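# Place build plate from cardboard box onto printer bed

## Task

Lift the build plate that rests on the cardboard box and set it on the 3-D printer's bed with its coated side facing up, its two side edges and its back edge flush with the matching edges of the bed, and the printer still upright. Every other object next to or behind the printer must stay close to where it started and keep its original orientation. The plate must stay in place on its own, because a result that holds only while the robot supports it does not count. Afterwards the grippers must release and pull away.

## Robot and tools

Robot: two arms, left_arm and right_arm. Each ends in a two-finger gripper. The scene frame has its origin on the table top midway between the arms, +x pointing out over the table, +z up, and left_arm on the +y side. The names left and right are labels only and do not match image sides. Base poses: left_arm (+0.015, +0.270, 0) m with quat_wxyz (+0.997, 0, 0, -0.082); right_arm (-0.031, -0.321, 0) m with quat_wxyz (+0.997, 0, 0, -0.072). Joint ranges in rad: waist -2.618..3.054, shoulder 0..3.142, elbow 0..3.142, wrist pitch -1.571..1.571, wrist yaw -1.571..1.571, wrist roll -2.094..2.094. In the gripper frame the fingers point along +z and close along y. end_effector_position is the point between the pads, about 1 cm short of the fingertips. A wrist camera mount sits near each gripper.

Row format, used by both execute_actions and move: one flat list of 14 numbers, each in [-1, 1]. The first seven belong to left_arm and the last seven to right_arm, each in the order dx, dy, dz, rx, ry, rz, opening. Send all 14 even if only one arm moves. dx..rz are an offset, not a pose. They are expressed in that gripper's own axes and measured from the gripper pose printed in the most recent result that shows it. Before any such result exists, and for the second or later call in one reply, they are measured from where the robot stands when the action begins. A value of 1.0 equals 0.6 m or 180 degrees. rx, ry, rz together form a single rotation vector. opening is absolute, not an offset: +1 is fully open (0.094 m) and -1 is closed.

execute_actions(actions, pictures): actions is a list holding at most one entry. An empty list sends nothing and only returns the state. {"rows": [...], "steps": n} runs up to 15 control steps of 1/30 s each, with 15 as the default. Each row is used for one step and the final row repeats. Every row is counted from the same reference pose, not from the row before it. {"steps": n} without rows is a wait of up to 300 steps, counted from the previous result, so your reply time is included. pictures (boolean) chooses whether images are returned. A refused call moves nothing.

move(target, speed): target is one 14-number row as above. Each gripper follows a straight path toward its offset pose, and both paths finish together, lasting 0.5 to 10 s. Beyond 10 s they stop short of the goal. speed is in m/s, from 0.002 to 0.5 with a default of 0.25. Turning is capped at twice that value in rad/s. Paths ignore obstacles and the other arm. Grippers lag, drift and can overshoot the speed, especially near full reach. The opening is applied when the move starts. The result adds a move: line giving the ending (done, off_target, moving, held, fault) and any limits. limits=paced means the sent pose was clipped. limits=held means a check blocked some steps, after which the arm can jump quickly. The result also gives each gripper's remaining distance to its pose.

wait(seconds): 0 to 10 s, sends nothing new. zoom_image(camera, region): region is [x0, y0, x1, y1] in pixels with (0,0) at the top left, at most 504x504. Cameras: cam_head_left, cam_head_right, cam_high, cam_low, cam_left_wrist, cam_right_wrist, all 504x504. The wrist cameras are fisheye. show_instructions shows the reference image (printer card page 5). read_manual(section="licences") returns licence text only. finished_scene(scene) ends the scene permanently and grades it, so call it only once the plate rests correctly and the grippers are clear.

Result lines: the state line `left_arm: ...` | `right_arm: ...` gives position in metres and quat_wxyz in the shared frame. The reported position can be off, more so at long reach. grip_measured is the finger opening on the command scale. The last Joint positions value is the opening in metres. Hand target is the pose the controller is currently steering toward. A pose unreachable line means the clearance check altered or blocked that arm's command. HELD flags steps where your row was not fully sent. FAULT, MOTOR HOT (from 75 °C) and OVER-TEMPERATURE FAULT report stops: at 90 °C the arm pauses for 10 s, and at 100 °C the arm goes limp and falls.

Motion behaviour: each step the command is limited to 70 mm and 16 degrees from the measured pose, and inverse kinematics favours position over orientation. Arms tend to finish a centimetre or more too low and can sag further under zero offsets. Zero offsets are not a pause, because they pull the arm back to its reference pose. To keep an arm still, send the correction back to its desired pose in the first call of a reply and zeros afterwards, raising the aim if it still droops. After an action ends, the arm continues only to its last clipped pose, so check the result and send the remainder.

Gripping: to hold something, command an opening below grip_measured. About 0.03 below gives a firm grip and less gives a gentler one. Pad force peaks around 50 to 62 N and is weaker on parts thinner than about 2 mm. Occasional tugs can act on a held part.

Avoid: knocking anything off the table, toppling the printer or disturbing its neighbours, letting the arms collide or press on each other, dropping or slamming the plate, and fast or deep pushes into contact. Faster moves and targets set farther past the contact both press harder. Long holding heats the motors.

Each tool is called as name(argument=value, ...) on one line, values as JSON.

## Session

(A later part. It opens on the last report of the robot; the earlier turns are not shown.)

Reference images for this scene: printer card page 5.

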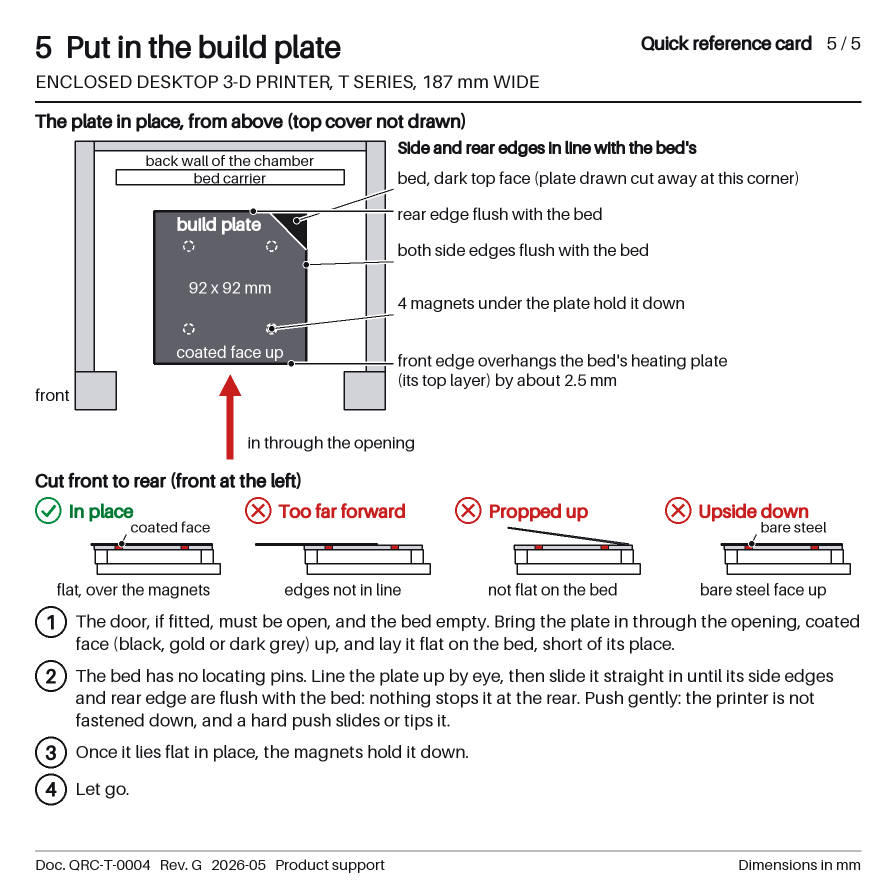

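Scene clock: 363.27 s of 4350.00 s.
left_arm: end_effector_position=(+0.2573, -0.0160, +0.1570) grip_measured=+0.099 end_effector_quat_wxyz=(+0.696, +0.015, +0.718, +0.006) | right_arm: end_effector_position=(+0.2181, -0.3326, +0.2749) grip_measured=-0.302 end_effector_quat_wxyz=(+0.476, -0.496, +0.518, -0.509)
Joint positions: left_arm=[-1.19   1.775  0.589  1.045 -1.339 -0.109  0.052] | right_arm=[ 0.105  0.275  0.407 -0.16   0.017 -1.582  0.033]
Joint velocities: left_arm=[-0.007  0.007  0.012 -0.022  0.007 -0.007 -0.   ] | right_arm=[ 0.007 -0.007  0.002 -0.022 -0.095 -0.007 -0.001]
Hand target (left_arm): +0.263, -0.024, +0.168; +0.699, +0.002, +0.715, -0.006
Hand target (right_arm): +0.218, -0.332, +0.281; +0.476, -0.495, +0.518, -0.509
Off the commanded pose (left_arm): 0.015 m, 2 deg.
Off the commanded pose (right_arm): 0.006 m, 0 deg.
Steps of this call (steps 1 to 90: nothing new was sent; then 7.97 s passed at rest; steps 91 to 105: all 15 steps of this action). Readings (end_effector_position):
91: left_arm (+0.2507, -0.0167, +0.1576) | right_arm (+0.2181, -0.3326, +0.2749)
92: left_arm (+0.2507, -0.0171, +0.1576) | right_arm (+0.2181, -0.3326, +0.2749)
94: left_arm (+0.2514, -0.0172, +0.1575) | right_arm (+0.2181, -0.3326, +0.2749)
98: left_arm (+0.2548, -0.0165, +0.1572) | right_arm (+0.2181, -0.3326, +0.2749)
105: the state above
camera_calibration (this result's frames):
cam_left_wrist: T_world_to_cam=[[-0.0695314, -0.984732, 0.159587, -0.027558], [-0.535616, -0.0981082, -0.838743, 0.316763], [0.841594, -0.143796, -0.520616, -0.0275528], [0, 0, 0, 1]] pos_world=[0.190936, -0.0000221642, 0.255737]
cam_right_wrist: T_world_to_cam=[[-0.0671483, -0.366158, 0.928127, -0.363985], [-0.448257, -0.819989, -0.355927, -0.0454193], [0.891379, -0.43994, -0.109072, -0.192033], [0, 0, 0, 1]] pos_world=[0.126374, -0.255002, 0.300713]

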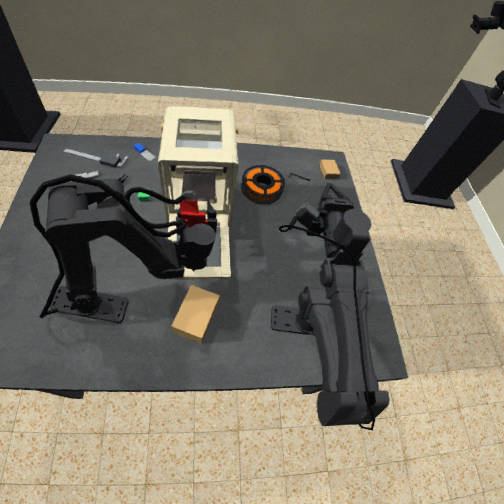

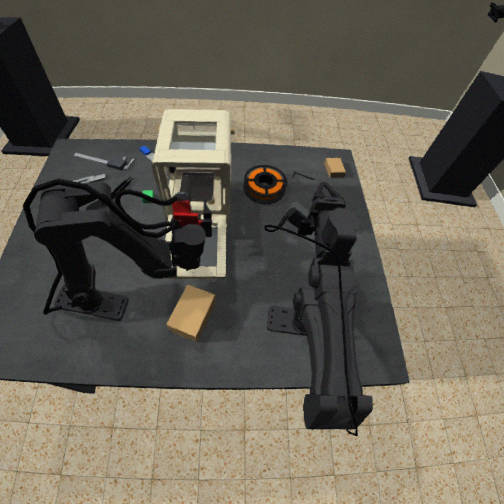

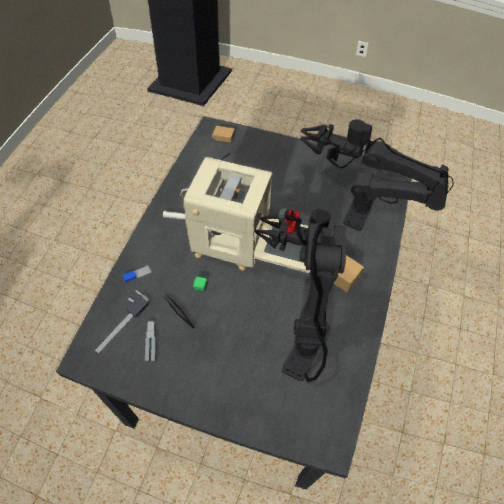

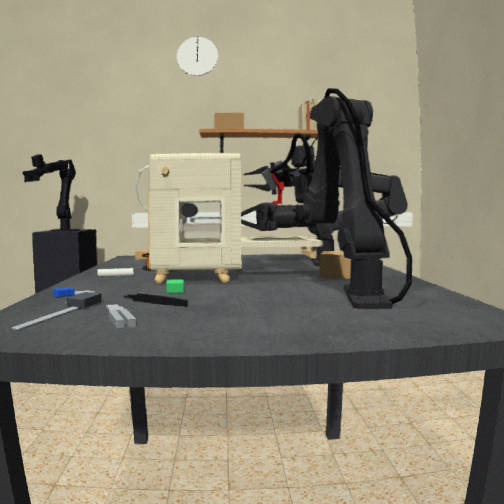

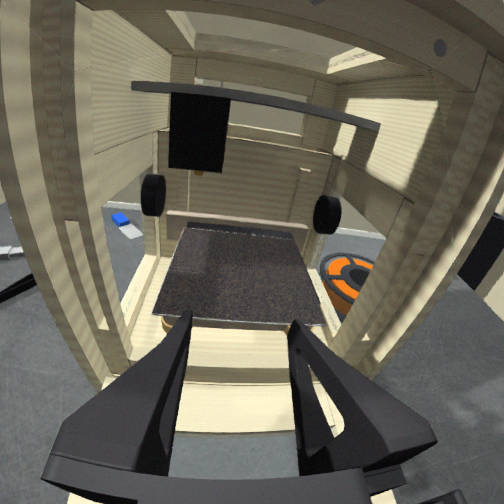

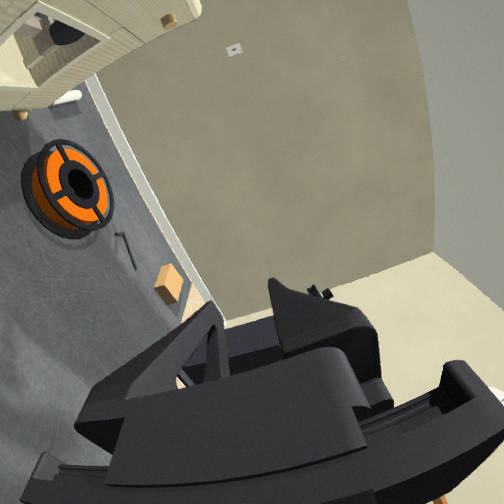

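move(target=[-0.01,0.017,-0.026,0.052,0,-0.008,0.1,0,-0.01,0,0,0,0,-0.3], speed=0.04)

execute_actions(actions=[{"rows":[[-0.005,0,0,0,0,-0.005,0.4,0,-0.01,0,0,0,0,-0.3],[-0.005,0,0,0,0,-0.005,0.7,0,-0.01,0,0,0,0,-0.3],[-0.005,0,0,0,0,-0.005,0.9,0,-0.01,0,0,0,0,-0.3]],"steps":12}])

Scene clock: 380.17 s of 4350.00 s.
left_arm: end_effector_position=(+0.2474, -0.0045, +0.1582) grip_measured=+0.099 end_effector_quat_wxyz=(+0.691, +0.056, +0.719, -0.049) | right_arm: end_effector_position=(+0.2181, -0.3326, +0.2749) grip_measured=-0.302 end_effector_quat_wxyz=(+0.475, -0.496, +0.518, -0.510)
Joint positions: left_arm=[-1.19   1.655  0.442  1.102 -1.203 -0.096  0.052] | right_arm=[ 0.105  0.275  0.407 -0.16   0.017 -1.583  0.033]
Joint velocities: left_arm=[ 0.007 -0.012 -0.007 -0.007  0.037 -0.066 -0.   ] | right_arm=[-0.007  0.007 -0.007  0.007 -0.037 -0.022 -0.001]
Hand target (left_arm): +0.242, -0.006, +0.163; +0.693, +0.062, +0.716, -0.062
Hand target (right_arm): +0.218, -0.332, +0.281; +0.476, -0.495, +0.518, -0.509
Off the commanded pose (left_arm): 0.008 m, 2 deg.
Off the commanded pose (right_arm): 0.006 m, 0 deg.
After step 90, 11.60 s passed at rest.
move: done
camera_calibration (this result's frames):
cam_left_wrist: T_world_to_cam=[[-0.200537, -0.962978, 0.180161, 0.0121193], [-0.55294, -0.0405531, -0.832234, 0.317193], [0.808729, -0.266512, -0.524337, -0.0087385], [0, 0, 0, 1]] pos_world=[0.184886, 0.0222048, 0.257214]
cam_right_wrist: T_world_to_cam=[[-0.0671002, -0.365453, 0.928408, -0.363838], [-0.448255, -0.820269, -0.355283, -0.0456902], [0.891384, -0.440003, -0.108776, -0.192137], [0, 0, 0, 1]] pos_world=[0.126373, -0.254985, 0.300658]

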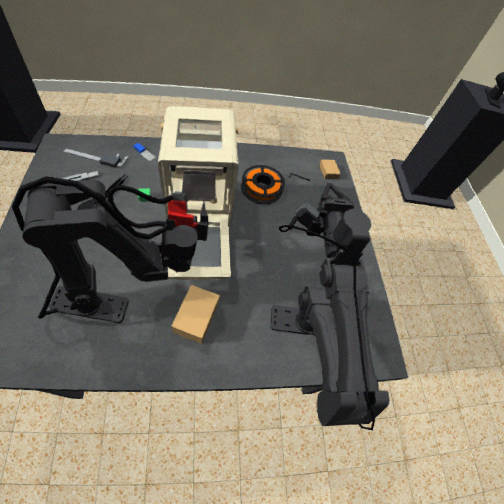

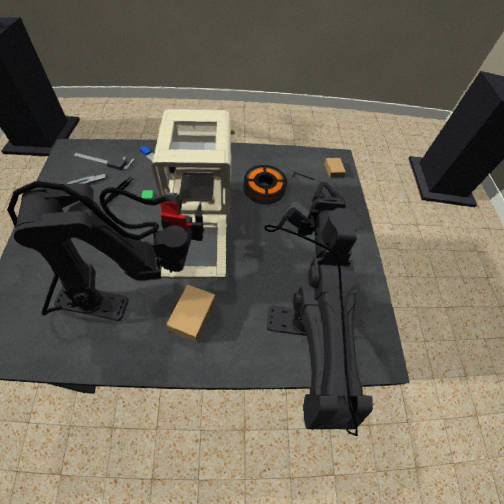

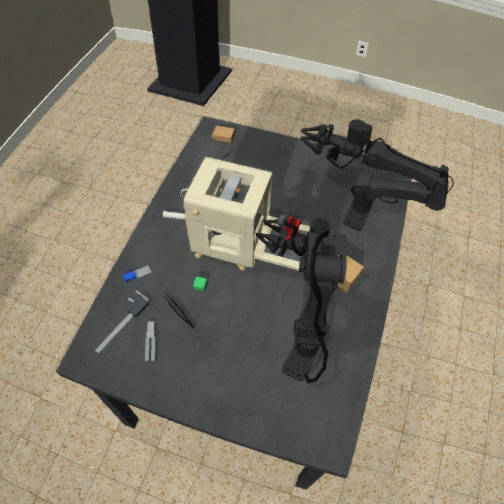

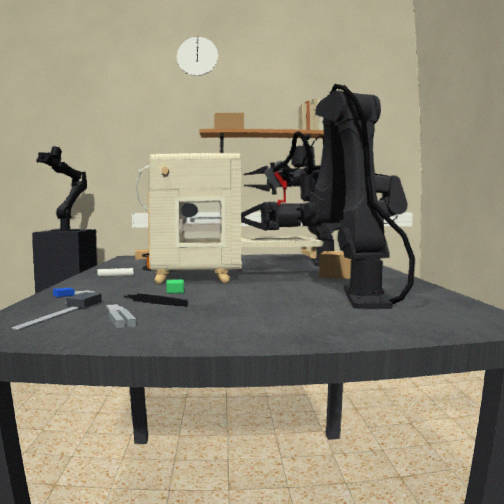

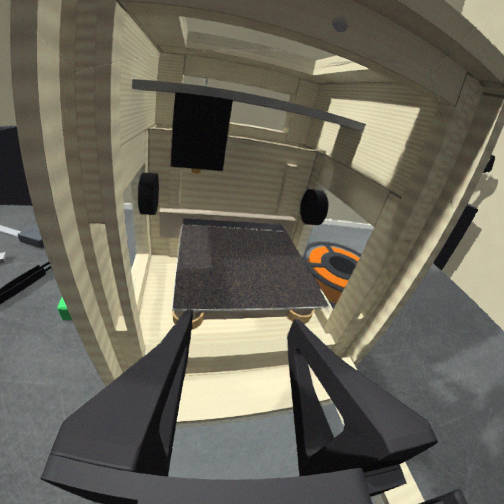

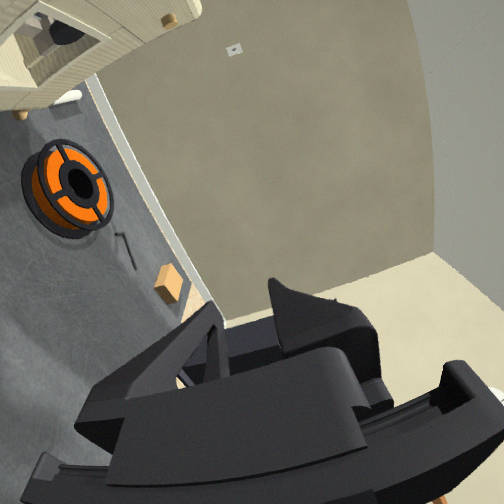

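Scene clock: 380.57 s of 4350.00 s.
left_arm: end_effector_position=(+0.2474, -0.0044, +0.1572) grip_measured=+0.899 end_effector_quat_wxyz=(+0.690, +0.057, +0.720, -0.048) | right_arm: end_effector_position=(+0.2181, -0.3326, +0.2749) grip_measured=-0.302 end_effector_quat_wxyz=(+0.475, -0.496, +0.518, -0.510)
Joint positions: left_arm=[-1.19   1.655  0.442  1.094 -1.203 -0.101  0.089] | right_arm=[ 0.105  0.275  0.407 -0.16   0.017 -1.584  0.033]
Joint velocities: left_arm=[-0.027 -0.017  0.002  0.022  0.037 -0.022  0.   ] | right_arm=[ 0.012 -0.002  0.012 -0.095 -0.022 -0.007  0.   ]
Hand target (left_arm): +0.248, -0.004, +0.161; +0.691, +0.051, +0.719, -0.054
Hand target (right_arm): +0.218, -0.332, +0.281; +0.476, -0.496, +0.518, -0.510
Off the commanded pose (left_arm): 0.004 m, 1 deg.
Off the commanded pose (right_arm): 0.006 m, 0 deg.
Steps of this call (steps 1 to 12: all 12 steps of this action). Readings (end_effector_position):
1: left_arm (+0.2474, -0.0045, +0.1581) | right_arm (+0.2181, -0.3326, +0.2749)
2: left_arm (+0.2474, -0.0045, +0.1580) | right_arm (+0.2181, -0.3326, +0.2749)
4: left_arm (+0.2474, -0.0045, +0.1577) | right_arm (+0.2181, -0.3326, +0.2749)
8: left_arm (+0.2474, -0.0044, +0.1573) | right_arm (+0.2181, -0.3326, +0.2749)
12: the state above
camera_calibration (this result's frames):
cam_left_wrist: T_world_to_cam=[[-0.199924, -0.963606, 0.177465, 0.0126943], [-0.554932, -0.0379143, -0.831031, 0.316608], [0.807515, -0.264624, -0.527156, -0.00849352], [0, 0, 0, 1]] pos_world=[0.185092, 0.0219887, 0.256381]
cam_right_wrist: T_world_to_cam=[[-0.0670522, -0.364747, 0.928689, -0.363691], [-0.448252, -0.820549, -0.354639, -0.0459609], [0.891389, -0.440066, -0.108479, -0.19224], [0, 0, 0, 1]] pos_world=[0.126372, -0.254967, 0.300603]

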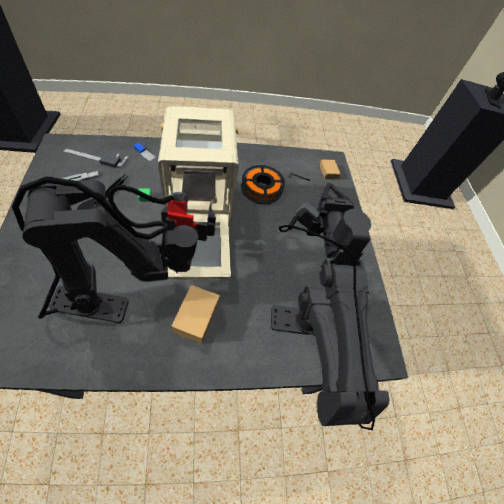

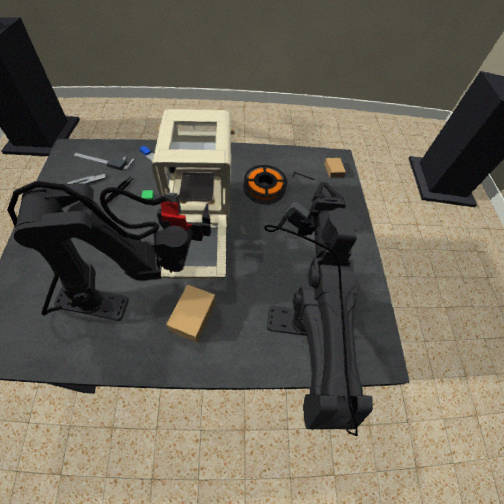

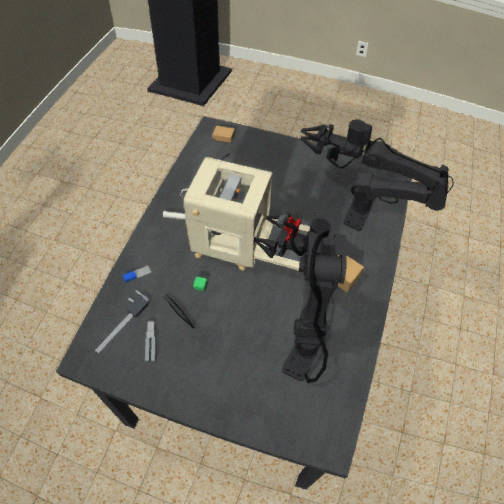

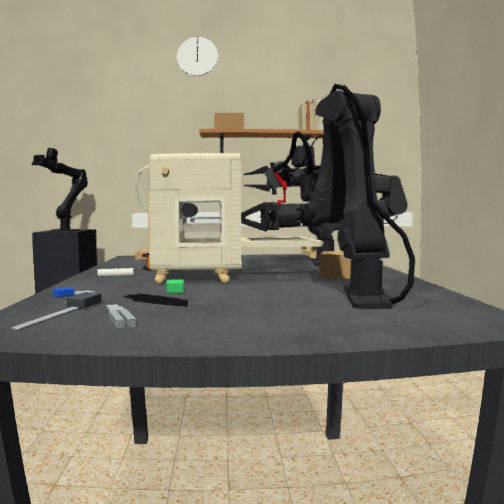

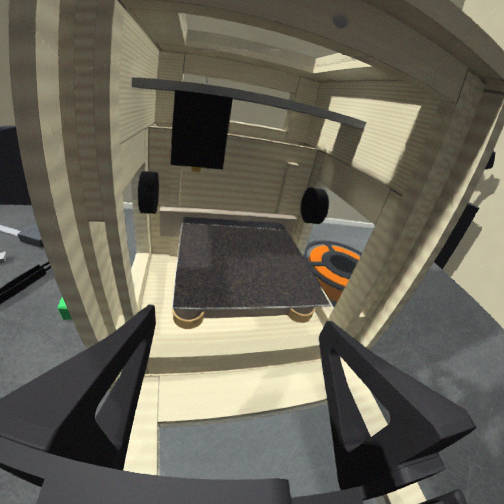

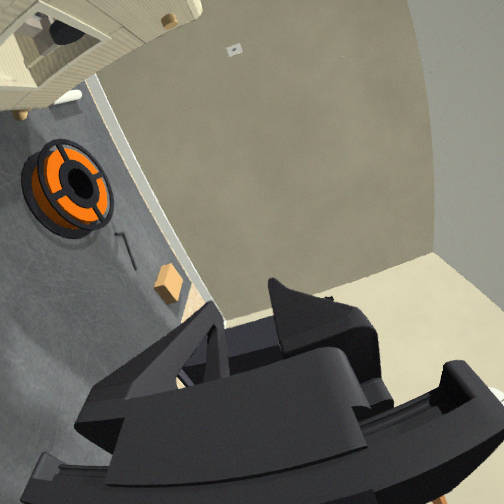

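execute_actions(actions=[{"rows":[[-0.008,-0.002,0.004,0.003,0,-0.005,0.85,0,-0.01,0,0,0,0,-0.3],[-0.009,-0.003,0.006,0.004,0,-0.005,0.8,0,-0.01,0,0,0,0,-0.3],[-0.01,-0.004,0.008,0.005,0,-0.005,0.8,0,-0.01,0,0,0,0,-0.3],[-0.011,-0.005,0.010,0.006,0,-0.005,0.8,0,-0.01,0,0,0,0,-0.3],[-0.012,-0.006,0.012,0.007,0,-0.005,0.8,0,-0.01,0,0,0,0,-0.3],[-0.012,-0.007,0.014,0.008,0,-0.005,0.8,0,-0.01,0,0,0,0,-0.3],[-0.012,-0.008,0.016,0.009,0,-0.005,0.8,0,-0.01,0,0,0,0,-0.3],[-0.012,-0.008,0.018,0.01,0,-0.005,0.8,0,-0.01,0,0,0,0,-0.3],[-0.012,-0.008,0.020,0.01,0,-0.005,0.8,0,-0.01,0,0,0,0,-0.3],[-0.012,-0.008,0.022,0.01,0,-0.005,0.8,0,-0.01,0,0,0,0,-0.3]],"steps":15}])

zoom_image(camera="cam_left_wrist", region=[110, 190, 350, 360])

Scene clock: 385.83 s of 4350.00 s.
left_arm: end_effector_position=(+0.2560, -0.0066, +0.1550) grip_measured=+0.802 end_effector_quat_wxyz=(+0.686, +0.068, +0.722, -0.056) | right_arm: end_effector_position=(+0.2181, -0.3326, +0.2749) grip_measured=-0.302 end_effector_quat_wxyz=(+0.475, -0.496, +0.518, -0.510)
Joint positions: left_arm=[-1.151  1.655  0.442  1.088 -1.137 -0.101  0.085] | right_arm=[ 0.105  0.275  0.407 -0.16   0.017 -1.584  0.033]
Joint velocities: left_arm=[ 0.012 -0.032  0.007  0.037  0.007 -0.007 -0.   ] | right_arm=[ 0.002  0.002  0.002  0.066 -0.007  0.022  0.   ]
Hand target (left_arm): +0.260, -0.011, +0.164; +0.689, +0.063, +0.719, -0.064
Hand target (right_arm): +0.218, -0.332, +0.281; +0.475, -0.496, +0.518, -0.510
Off the commanded pose (left_arm): 0.011 m, 1 deg.
Off the commanded pose (right_arm): 0.006 m, 0 deg.
Steps of this call (steps 1 to 90: nothing new was sent; then 1.77 s passed at rest; steps 91 to 105: all 15 steps of this action). Readings (end_effector_position):
91: left_arm (+0.2473, -0.0047, +0.1569) | right_arm (+0.2181, -0.3326, +0.2749)
92: left_arm (+0.2472, -0.0052, +0.1567) | right_arm (+0.2181, -0.3326, +0.2749)
94: left_arm (+0.2478, -0.0061, +0.1562) | right_arm (+0.2181, -0.3326, +0.2749)
98: left_arm (+0.2518, -0.0061, +0.1556) | right_arm (+0.2181, -0.3326, +0.2749)
105: the state above
camera_calibration (this result's frames):
cam_left_wrist: T_world_to_cam=[[-0.223476, -0.958711, 0.175872, 0.0190108], [-0.563339, -0.020208, -0.825979, 0.321033], [0.795429, -0.283662, -0.535564, -0.0129364], [0, 0, 0, 1]] pos_world=[0.195389, 0.0210437, 0.254894]
cam_right_wrist: T_world_to_cam=[[-0.0670042, -0.364041, 0.92897, -0.363544], [-0.44825, -0.820829, -0.353995, -0.0462315], [0.891394, -0.440129, -0.108182, -0.192344], [0, 0, 0, 1]] pos_world=[0.126372, -0.254949, 0.300547]

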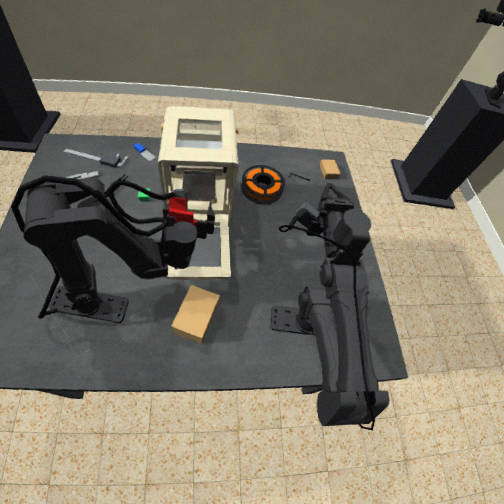

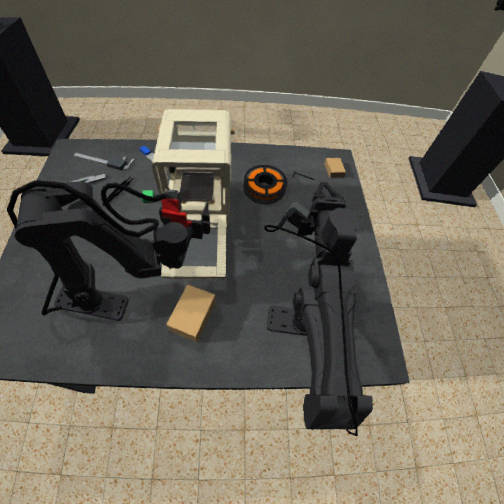

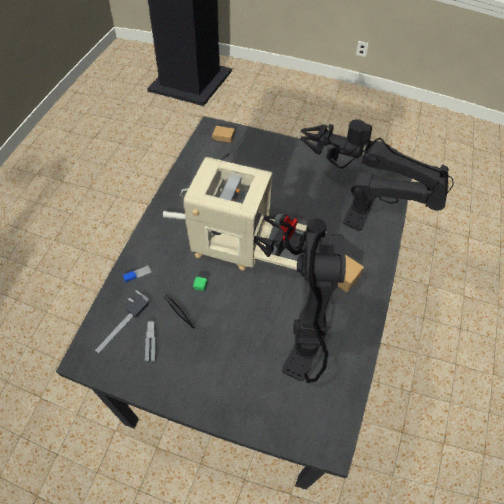

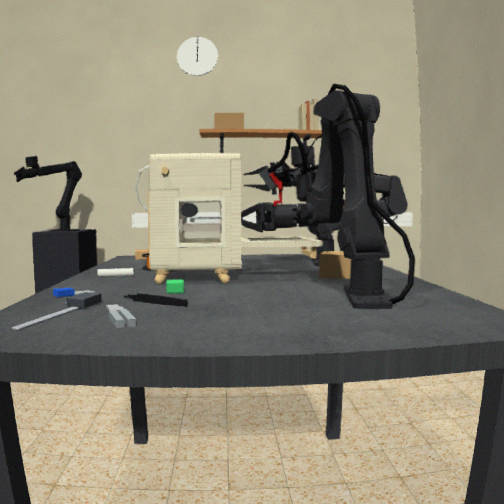

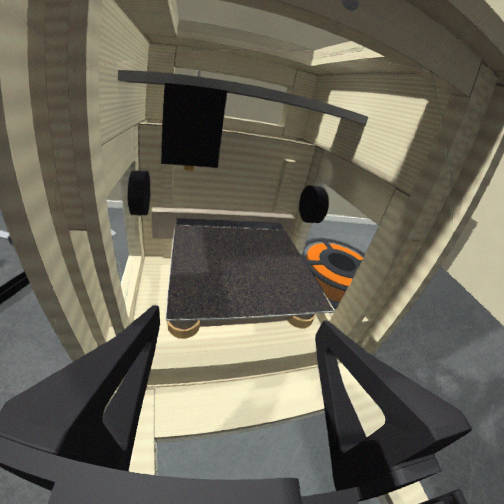

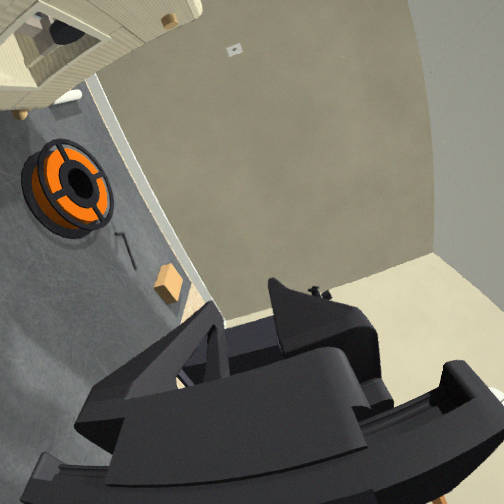

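Region (110, 190, 350, 360) of cam_left_wrist's 504x504 image, scaled by 2.100, with more detail than that image has; it fills the top 357 rows of this view, and the rest is white.

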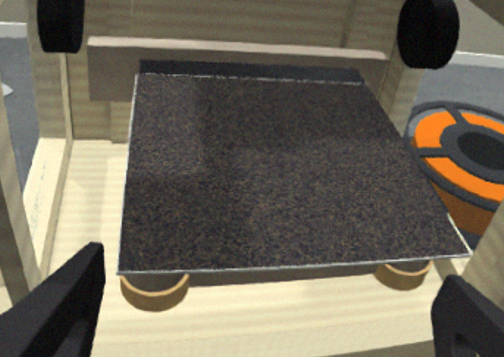

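execute_actions(actions=[{"rows":[[-0.014,-0.006,0.007,0.001,-0.002,-0.006,0.76,0,-0.01,0,0,0,0,-0.3],[-0.014,-0.006,0.007,0.001,-0.002,-0.006,0.72,0,-0.01,0,0,0,0,-0.3],[-0.014,-0.006,0.007,0.001,-0.002,-0.006,0.69,0,-0.01,0,0,0,0,-0.3],[-0.014,-0.006,0.007,0.001,-0.002,-0.006,0.66,0,-0.01,0,0,0,0,-0.3],[-0.014,-0.006,0.007,0.001,-0.002,-0.006,0.64,0,-0.01,0,0,0,0,-0.3],[-0.014,-0.006,0.007,0.001,-0.002,-0.006,0.62,0,-0.01,0,0,0,0,-0.3],[-0.014,-0.006,0.007,0.001,-0.002,-0.006,0.605,0,-0.01,0,0,0,0,-0.3],[-0.014,-0.006,0.007,0.001,-0.002,-0.006,0.59,0,-0.01,0,0,0,0,-0.3],[-0.014,-0.006,0.007,0.001,-0.002,-0.006,0.575,0,-0.01,0,0,0,0,-0.3]],"steps":13}])

zoom_image(camera="cam_left_wrist", region=[150, 200, 350, 340])

Scene clock: 392.13 s of 4350.00 s.
left_arm: end_effector_position=(+0.2557, -0.0080, +0.1535) grip_measured=+0.577 end_effector_quat_wxyz=(+0.684, +0.074, +0.723, -0.056) | right_arm: end_effector_position=(+0.2181, -0.3326, +0.2749) grip_measured=-0.302 end_effector_quat_wxyz=(+0.475, -0.496, +0.518, -0.510)
Joint positions: left_arm=[-1.151  1.655  0.442  1.078 -1.128 -0.101  0.074] | right_arm=[ 0.105  0.275  0.407 -0.16   0.017 -1.585  0.033]
Joint velocities: left_arm=[-0.017  0.007 -0.007 -0.022 -0.022  0.037 -0.002] | right_arm=[ 0.002 -0.002 -0.002 -0.022 -0.081  0.007 -0.001]
Hand target (left_arm): +0.260, -0.011, +0.163; +0.688, +0.062, +0.720, -0.063
Hand target (right_arm): +0.218, -0.332, +0.281; +0.475, -0.496, +0.518, -0.510
Off the commanded pose (left_arm): 0.011 m, 2 deg.
Off the commanded pose (right_arm): 0.006 m, 0 deg.
Steps of this call (steps 1 to 90: nothing new was sent; then 2.87 s passed at rest; steps 91 to 103: all 13 steps of this action). Readings (end_effector_position):
91: left_arm (+0.2557, -0.0082, +0.1547) | right_arm (+0.2181, -0.3326, +0.2749)
92: left_arm (+0.2557, -0.0082, +0.1545) | right_arm (+0.2181, -0.3326, +0.2749)
94: left_arm (+0.2557, -0.0081, +0.1541) | right_arm (+0.2181, -0.3326, +0.2749)
98: left_arm (+0.2557, -0.0081, +0.1537) | right_arm (+0.2181, -0.3326, +0.2749)
103: the state above
camera_calibration (this result's frames):
cam_left_wrist: T_world_to_cam=[[-0.23158, -0.958119, 0.168458, 0.0210511], [-0.566326, -0.00801984, -0.824143, 0.320138], [0.790978, -0.286257, -0.54075, -0.011966], [0, 0, 0, 1]] pos_world=[0.195642, 0.0193116, 0.253822]
cam_right_wrist: T_world_to_cam=[[-0.0669562, -0.363335, 0.929249, -0.363397], [-0.448247, -0.821108, -0.35335, -0.0465021], [0.891399, -0.440192, -0.107886, -0.192447], [0, 0, 0, 1]] pos_world=[0.126371, -0.254932, 0.300492]

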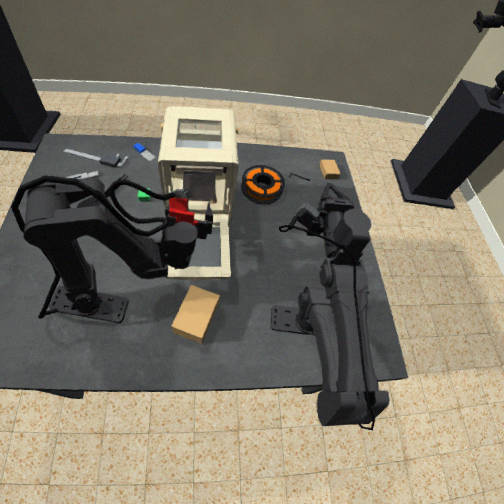

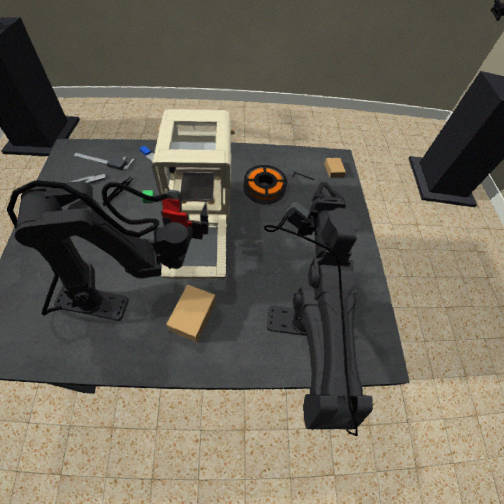

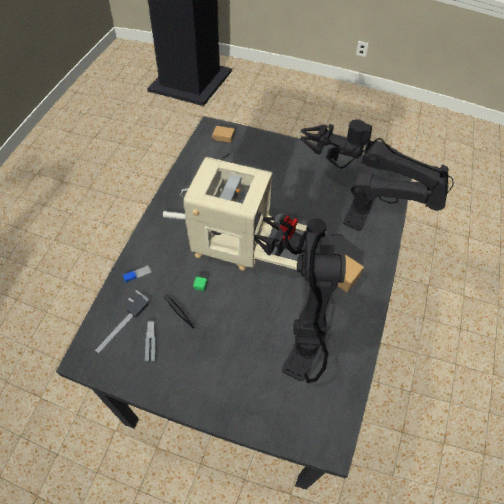

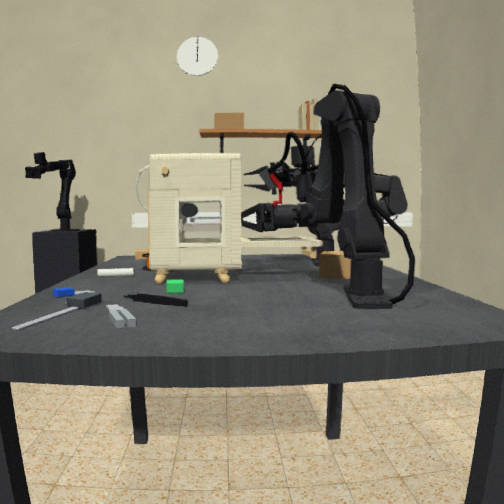

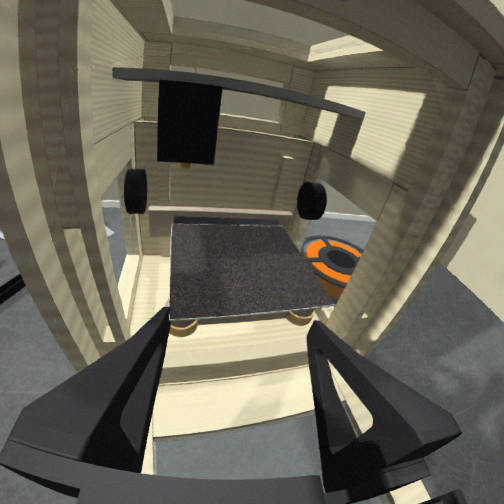

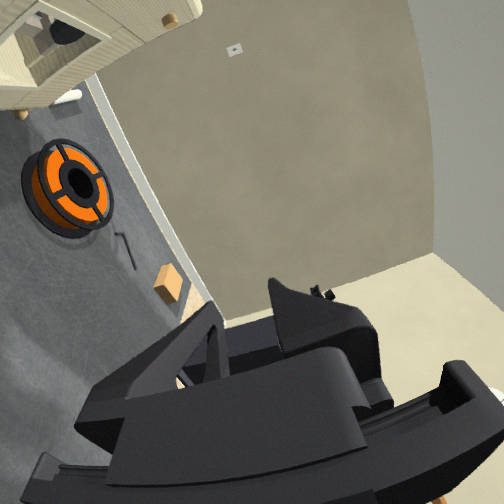

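Region (150, 200, 350, 340) of cam_left_wrist's 504x504 image, scaled by 2.520, with more detail than that image has; it fills the top 353 rows of this view, and the rest is white.

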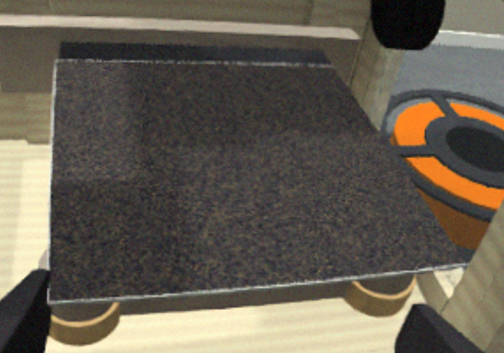

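move(target=[-0.027,-0.026,-0.02,-0.06,-0.012,-0.012,0.85,0,-0.01,0,0,0,0,-0.3], speed=0.04)

Scene clock: 400.70 s of 4350.00 s.
left_arm: end_effector_position=(+0.2445, -0.0146, +0.1645) grip_measured=+0.849 end_effector_quat_wxyz=(+0.698, +0.006, +0.716, +0.006) | right_arm: end_effector_position=(+0.2181, -0.3326, +0.2749) grip_measured=-0.302 end_effector_quat_wxyz=(+0.475, -0.497, +0.517, -0.510)
Joint positions: left_arm=[-1.234  1.744  0.59   1.009 -1.396 -0.125  0.087] | right_arm=[ 0.105  0.275  0.407 -0.16   0.017 -1.586  0.033]
Joint velocities: left_arm=[-0.002 -0.002 -0.017 -0.081 -0.022 -0.051  0.001] | right_arm=[ 0.002 -0.007  0.007 -0.007  0.007 -0.007  0.   ]
Hand target (left_arm): +0.242, -0.021, +0.171; +0.700, -0.005, +0.714, -0.002
Hand target (right_arm): +0.218, -0.332, +0.281; +0.475, -0.496, +0.517, -0.510
Off the commanded pose (left_arm): 0.009 m, 2 deg.
Off the commanded pose (right_arm): 0.006 m, 0 deg.
After step 90, 2.87 s passed at rest.
move: done
camera_calibration (this result's frames):
cam_left_wrist: T_world_to_cam=[[-0.0576784, -0.98362, 0.170778, -0.0329412], [-0.528153, -0.1151, -0.841313, 0.31473], [0.847188, -0.138722, -0.512863, -0.0152707], [0, 0, 0, 1]] pos_world=[0.177263, 0.00170526, 0.26258]
cam_right_wrist: T_world_to_cam=[[-0.0669082, -0.362629, 0.929529, -0.363249], [-0.448244, -0.821387, -0.352705, -0.0467725], [0.891404, -0.440255, -0.107589, -0.192551], [0, 0, 0, 1]] pos_world=[0.126371, -0.254914, 0.300437]

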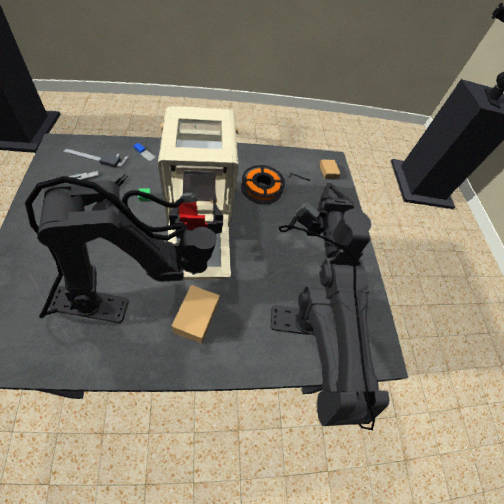

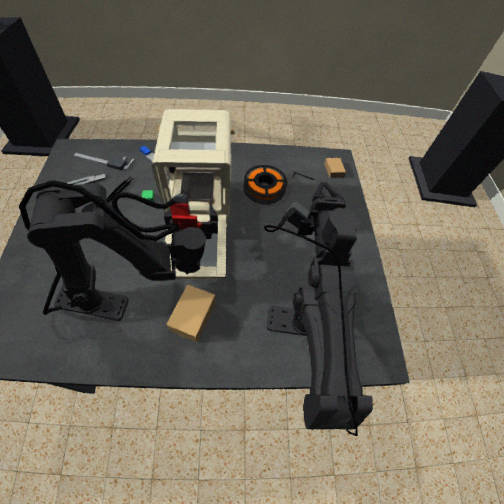

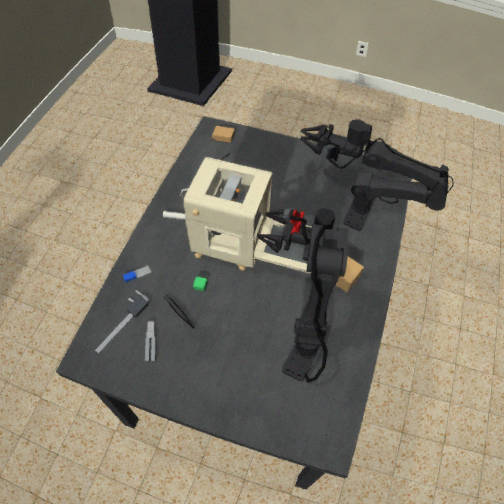

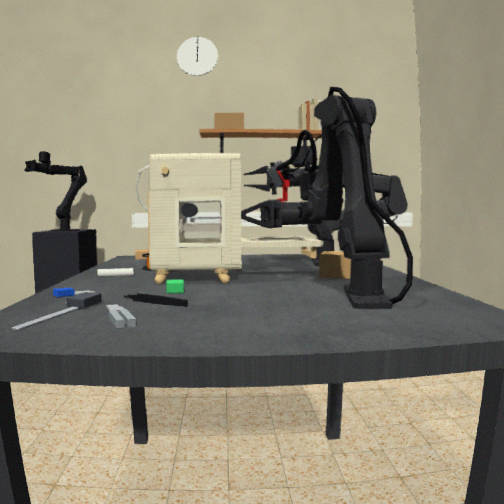

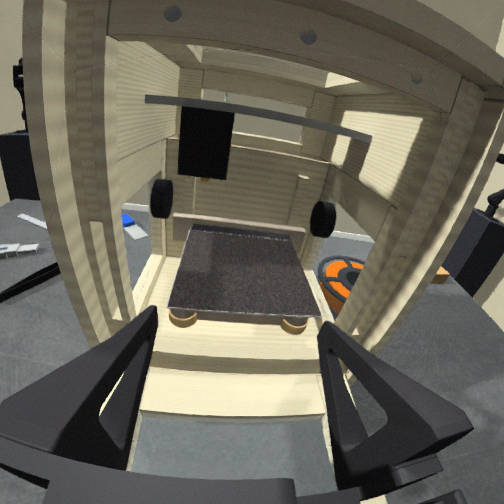

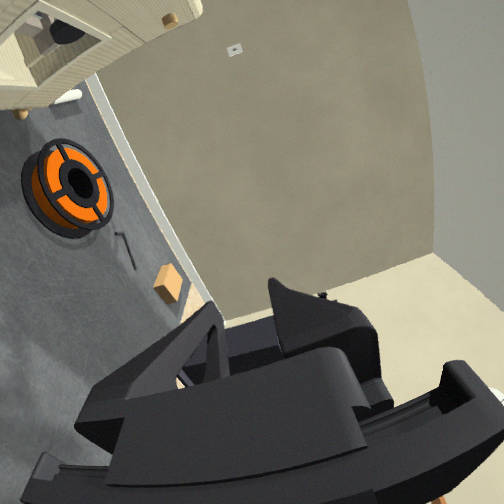

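execute_actions(actions=[{"rows":[[-0.008,-0.011,0.0,0,0,-0.008,0.7,0,-0.01,0,0,0,0,-0.3],[-0.006,-0.012,0.003,0,0,-0.008,0.5,0,-0.01,0,0,0,0,-0.3],[-0.004,-0.013,0.006,0,0,-0.008,0.3,0,-0.01,0,0,0,0,-0.3],[-0.002,-0.014,0.009,0,0,-0.008,0.3,0,-0.01,0,0,0,0,-0.3],[0,-0.015,0.012,0,0,-0.008,0.3,0,-0.01,0,0,0,0,-0.3],[0,-0.015,0.015,0,0,-0.008,0.3,0,-0.01,0,0,0,0,-0.3],[0,-0.015,0.018,0,0,-0.008,0.3,0,-0.01,0,0,0,0,-0.3],[0,-0.015,0.021,0,0,-0.008,0.3,0,-0.01,0,0,0,0,-0.3],[0,-0.015,0.023,0,0,-0.008,0.3,0,-0.01,0,0,0,0,-0.3],[0,-0.015,0.025,0,0,-0.008,0.3,0,-0.01,0,0,0,0,-0.3]],"steps":15}])

zoom_image(camera="cam_left_wrist", region=[140, 190, 340, 350])

Scene clock: 407.37 s of 4350.00 s.
left_arm: end_effector_position=(+0.2543, -0.0141, +0.1535) grip_measured=+0.301 end_effector_quat_wxyz=(+0.695, +0.012, +0.719, +0.014) | right_arm: end_effector_position=(+0.2181, -0.3326, +0.2749) grip_measured=-0.302 end_effector_quat_wxyz=(+0.475, -0.497, +0.517, -0.510)
Joint positions: left_arm=[-1.201  1.781  0.59   1.021 -1.365 -0.129  0.061] | right_arm=[ 0.105  0.275  0.407 -0.16   0.017 -1.587  0.033]
Joint velocities: left_arm=[-0.012 -0.012  0.007  0.037  0.081  0.037 -0.001] | right_arm=[ 0.017 -0.007  0.002 -0.037  0.066 -0.051 -0.001]
Hand target (left_arm): +0.259, -0.023, +0.165; +0.698, -0.003, +0.716, -0.003
Hand target (right_arm): +0.218, -0.332, +0.281; +0.475, -0.497, +0.517, -0.510
Off the commanded pose (left_arm): 0.015 m, 3 deg.
Off the commanded pose (right_arm): 0.006 m, 0 deg.
Steps of this call (steps 1 to 90: nothing new was sent; then 3.17 s passed at rest; steps 91 to 105: all 15 steps of this action). Readings (end_effector_position):
91: left_arm (+0.2445, -0.0139, +0.1642) | right_arm (+0.2181, -0.3326, +0.2749)
92: left_arm (+0.2445, -0.0139, +0.1642) | right_arm (+0.2181, -0.3326, +0.2749)
94: left_arm (+0.2446, -0.0145, +0.1628) | right_arm (+0.2181, -0.3326, +0.2749)
98: left_arm (+0.2479, -0.0154, +0.1552) | right_arm (+0.2181, -0.3326, +0.2749)
105: the state above
camera_calibration (this result's frames):
cam_left_wrist: T_world_to_cam=[[-0.0541248, -0.98701, 0.151268, -0.0279477], [-0.536061, -0.0990871, -0.838344, 0.312467], [0.842442, -0.126464, -0.523735, -0.0260412], [0, 0, 0, 1]] pos_world=[0.187927, 0.0000836101, 0.252544]
cam_right_wrist: T_world_to_cam=[[-0.0668602, -0.361923, 0.929807, -0.363101], [-0.448242, -0.821665, -0.352061, -0.0470428], [0.891409, -0.440317, -0.107292, -0.192654], [0, 0, 0, 1]] pos_world=[0.12637, -0.254897, 0.300382]

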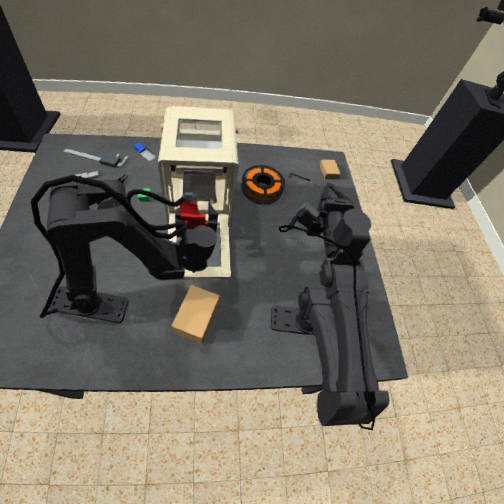

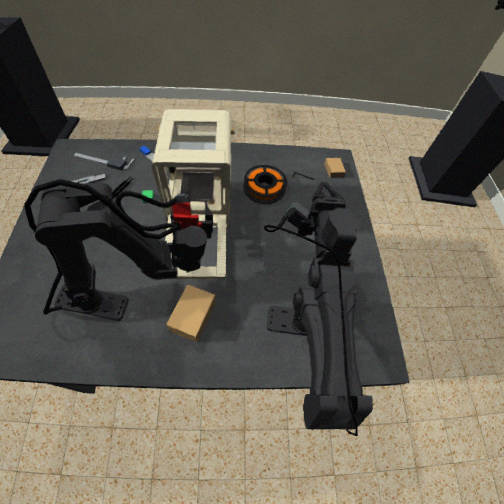

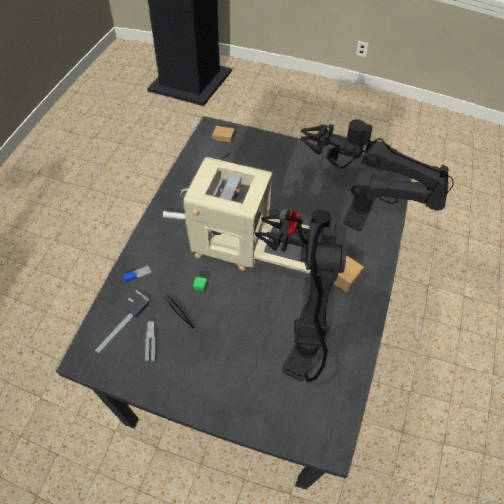

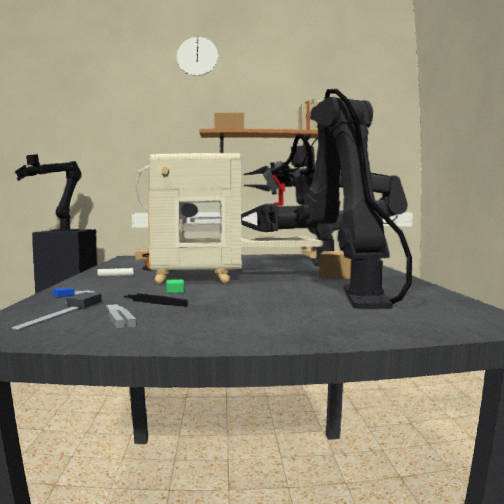

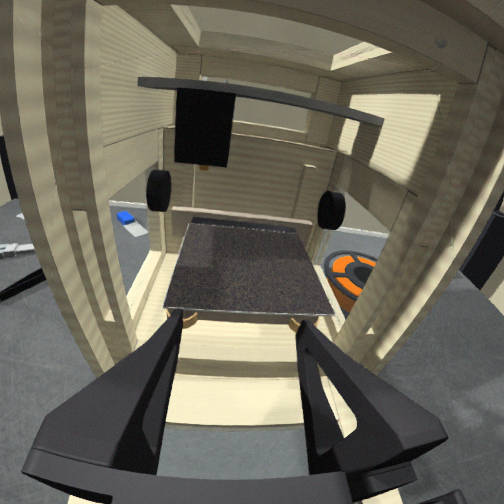

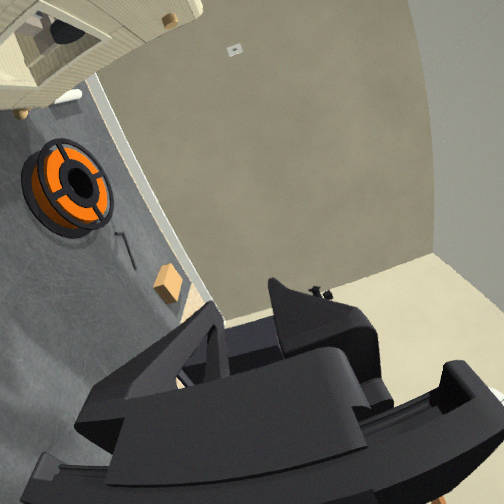

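Region (140, 190, 340, 350) of cam_left_wrist's 504x504 image, scaled by 2.520, with more detail than that image has; it fills the top 403 rows of this view, and the rest is white.

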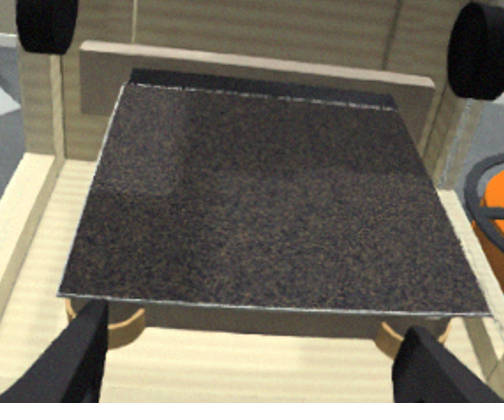

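execute_actions(actions=[{"rows":[[-0.02,-0.015,0.002,0,-0.003,-0.015,0.3,0,-0.01,0,0,0,0,-0.3],[-0.022,-0.016,0.002,0,-0.004,-0.017,0.3,0,-0.01,0,0,0,0,-0.3],[-0.024,-0.017,0.002,0,-0.005,-0.019,0.3,0,-0.01,0,0,0,0,-0.3],[-0.026,-0.018,0.002,0,-0.005,-0.02,0.3,0,-0.01,0,0,0,0,-0.3],[-0.028,-0.018,0.002,0,-0.005,-0.02,0.3,0,-0.01,0,0,0,0,-0.3]],"steps":15}], pictures=false)

Scene clock: 411.43 s of 4350.00 s.
left_arm: end_effector_position=(+0.2552, -0.0197, +0.1594) grip_measured=+0.301 end_effector_quat_wxyz=(+0.696, +0.005, +0.718, +0.002) | right_arm: end_effector_position=(+0.2181, -0.3326, +0.2749) grip_measured=-0.302 end_effector_quat_wxyz=(+0.474, -0.497, +0.517, -0.511)
Joint positions: left_arm=[-1.201  1.781  0.611  1.028 -1.359 -0.129  0.061] | right_arm=[ 0.105  0.275  0.407 -0.16   0.017 -1.587  0.033]
Joint velocities: left_arm=[ 0.002 -0.017 -0.002  0.037 -0.051 -0.037 -0.   ] | right_arm=[-0.017 -0.007 -0.017 -0.007 -0.022 -0.051  0.001]
Hand target (left_arm): +0.256, -0.025, +0.170; +0.700, -0.011, +0.714, -0.008
Hand target (right_arm): +0.218, -0.332, +0.281; +0.475, -0.497, +0.517, -0.511
Off the commanded pose (left_arm): 0.012 m, 2 deg.
Off the commanded pose (right_arm): 0.006 m, 0 deg.
Steps of this call (steps 1 to 90: nothing new was sent; then 0.57 s passed at rest; steps 91 to 105: all 15 steps of this action). Readings (end_effector_position):
91: left_arm (+0.2543, -0.0152, +0.1538) | right_arm (+0.2181, -0.3326, +0.2749)
92: left_arm (+0.2543, -0.0152, +0.1538) | right_arm (+0.2181, -0.3326, +0.2749)
94: left_arm (+0.2545, -0.0162, +0.1550) | right_arm (+0.2181, -0.3326, +0.2749)
98: left_arm (+0.2552, -0.0194, +0.1589) | right_arm (+0.2181, -0.3326, +0.2749)
105: the state above


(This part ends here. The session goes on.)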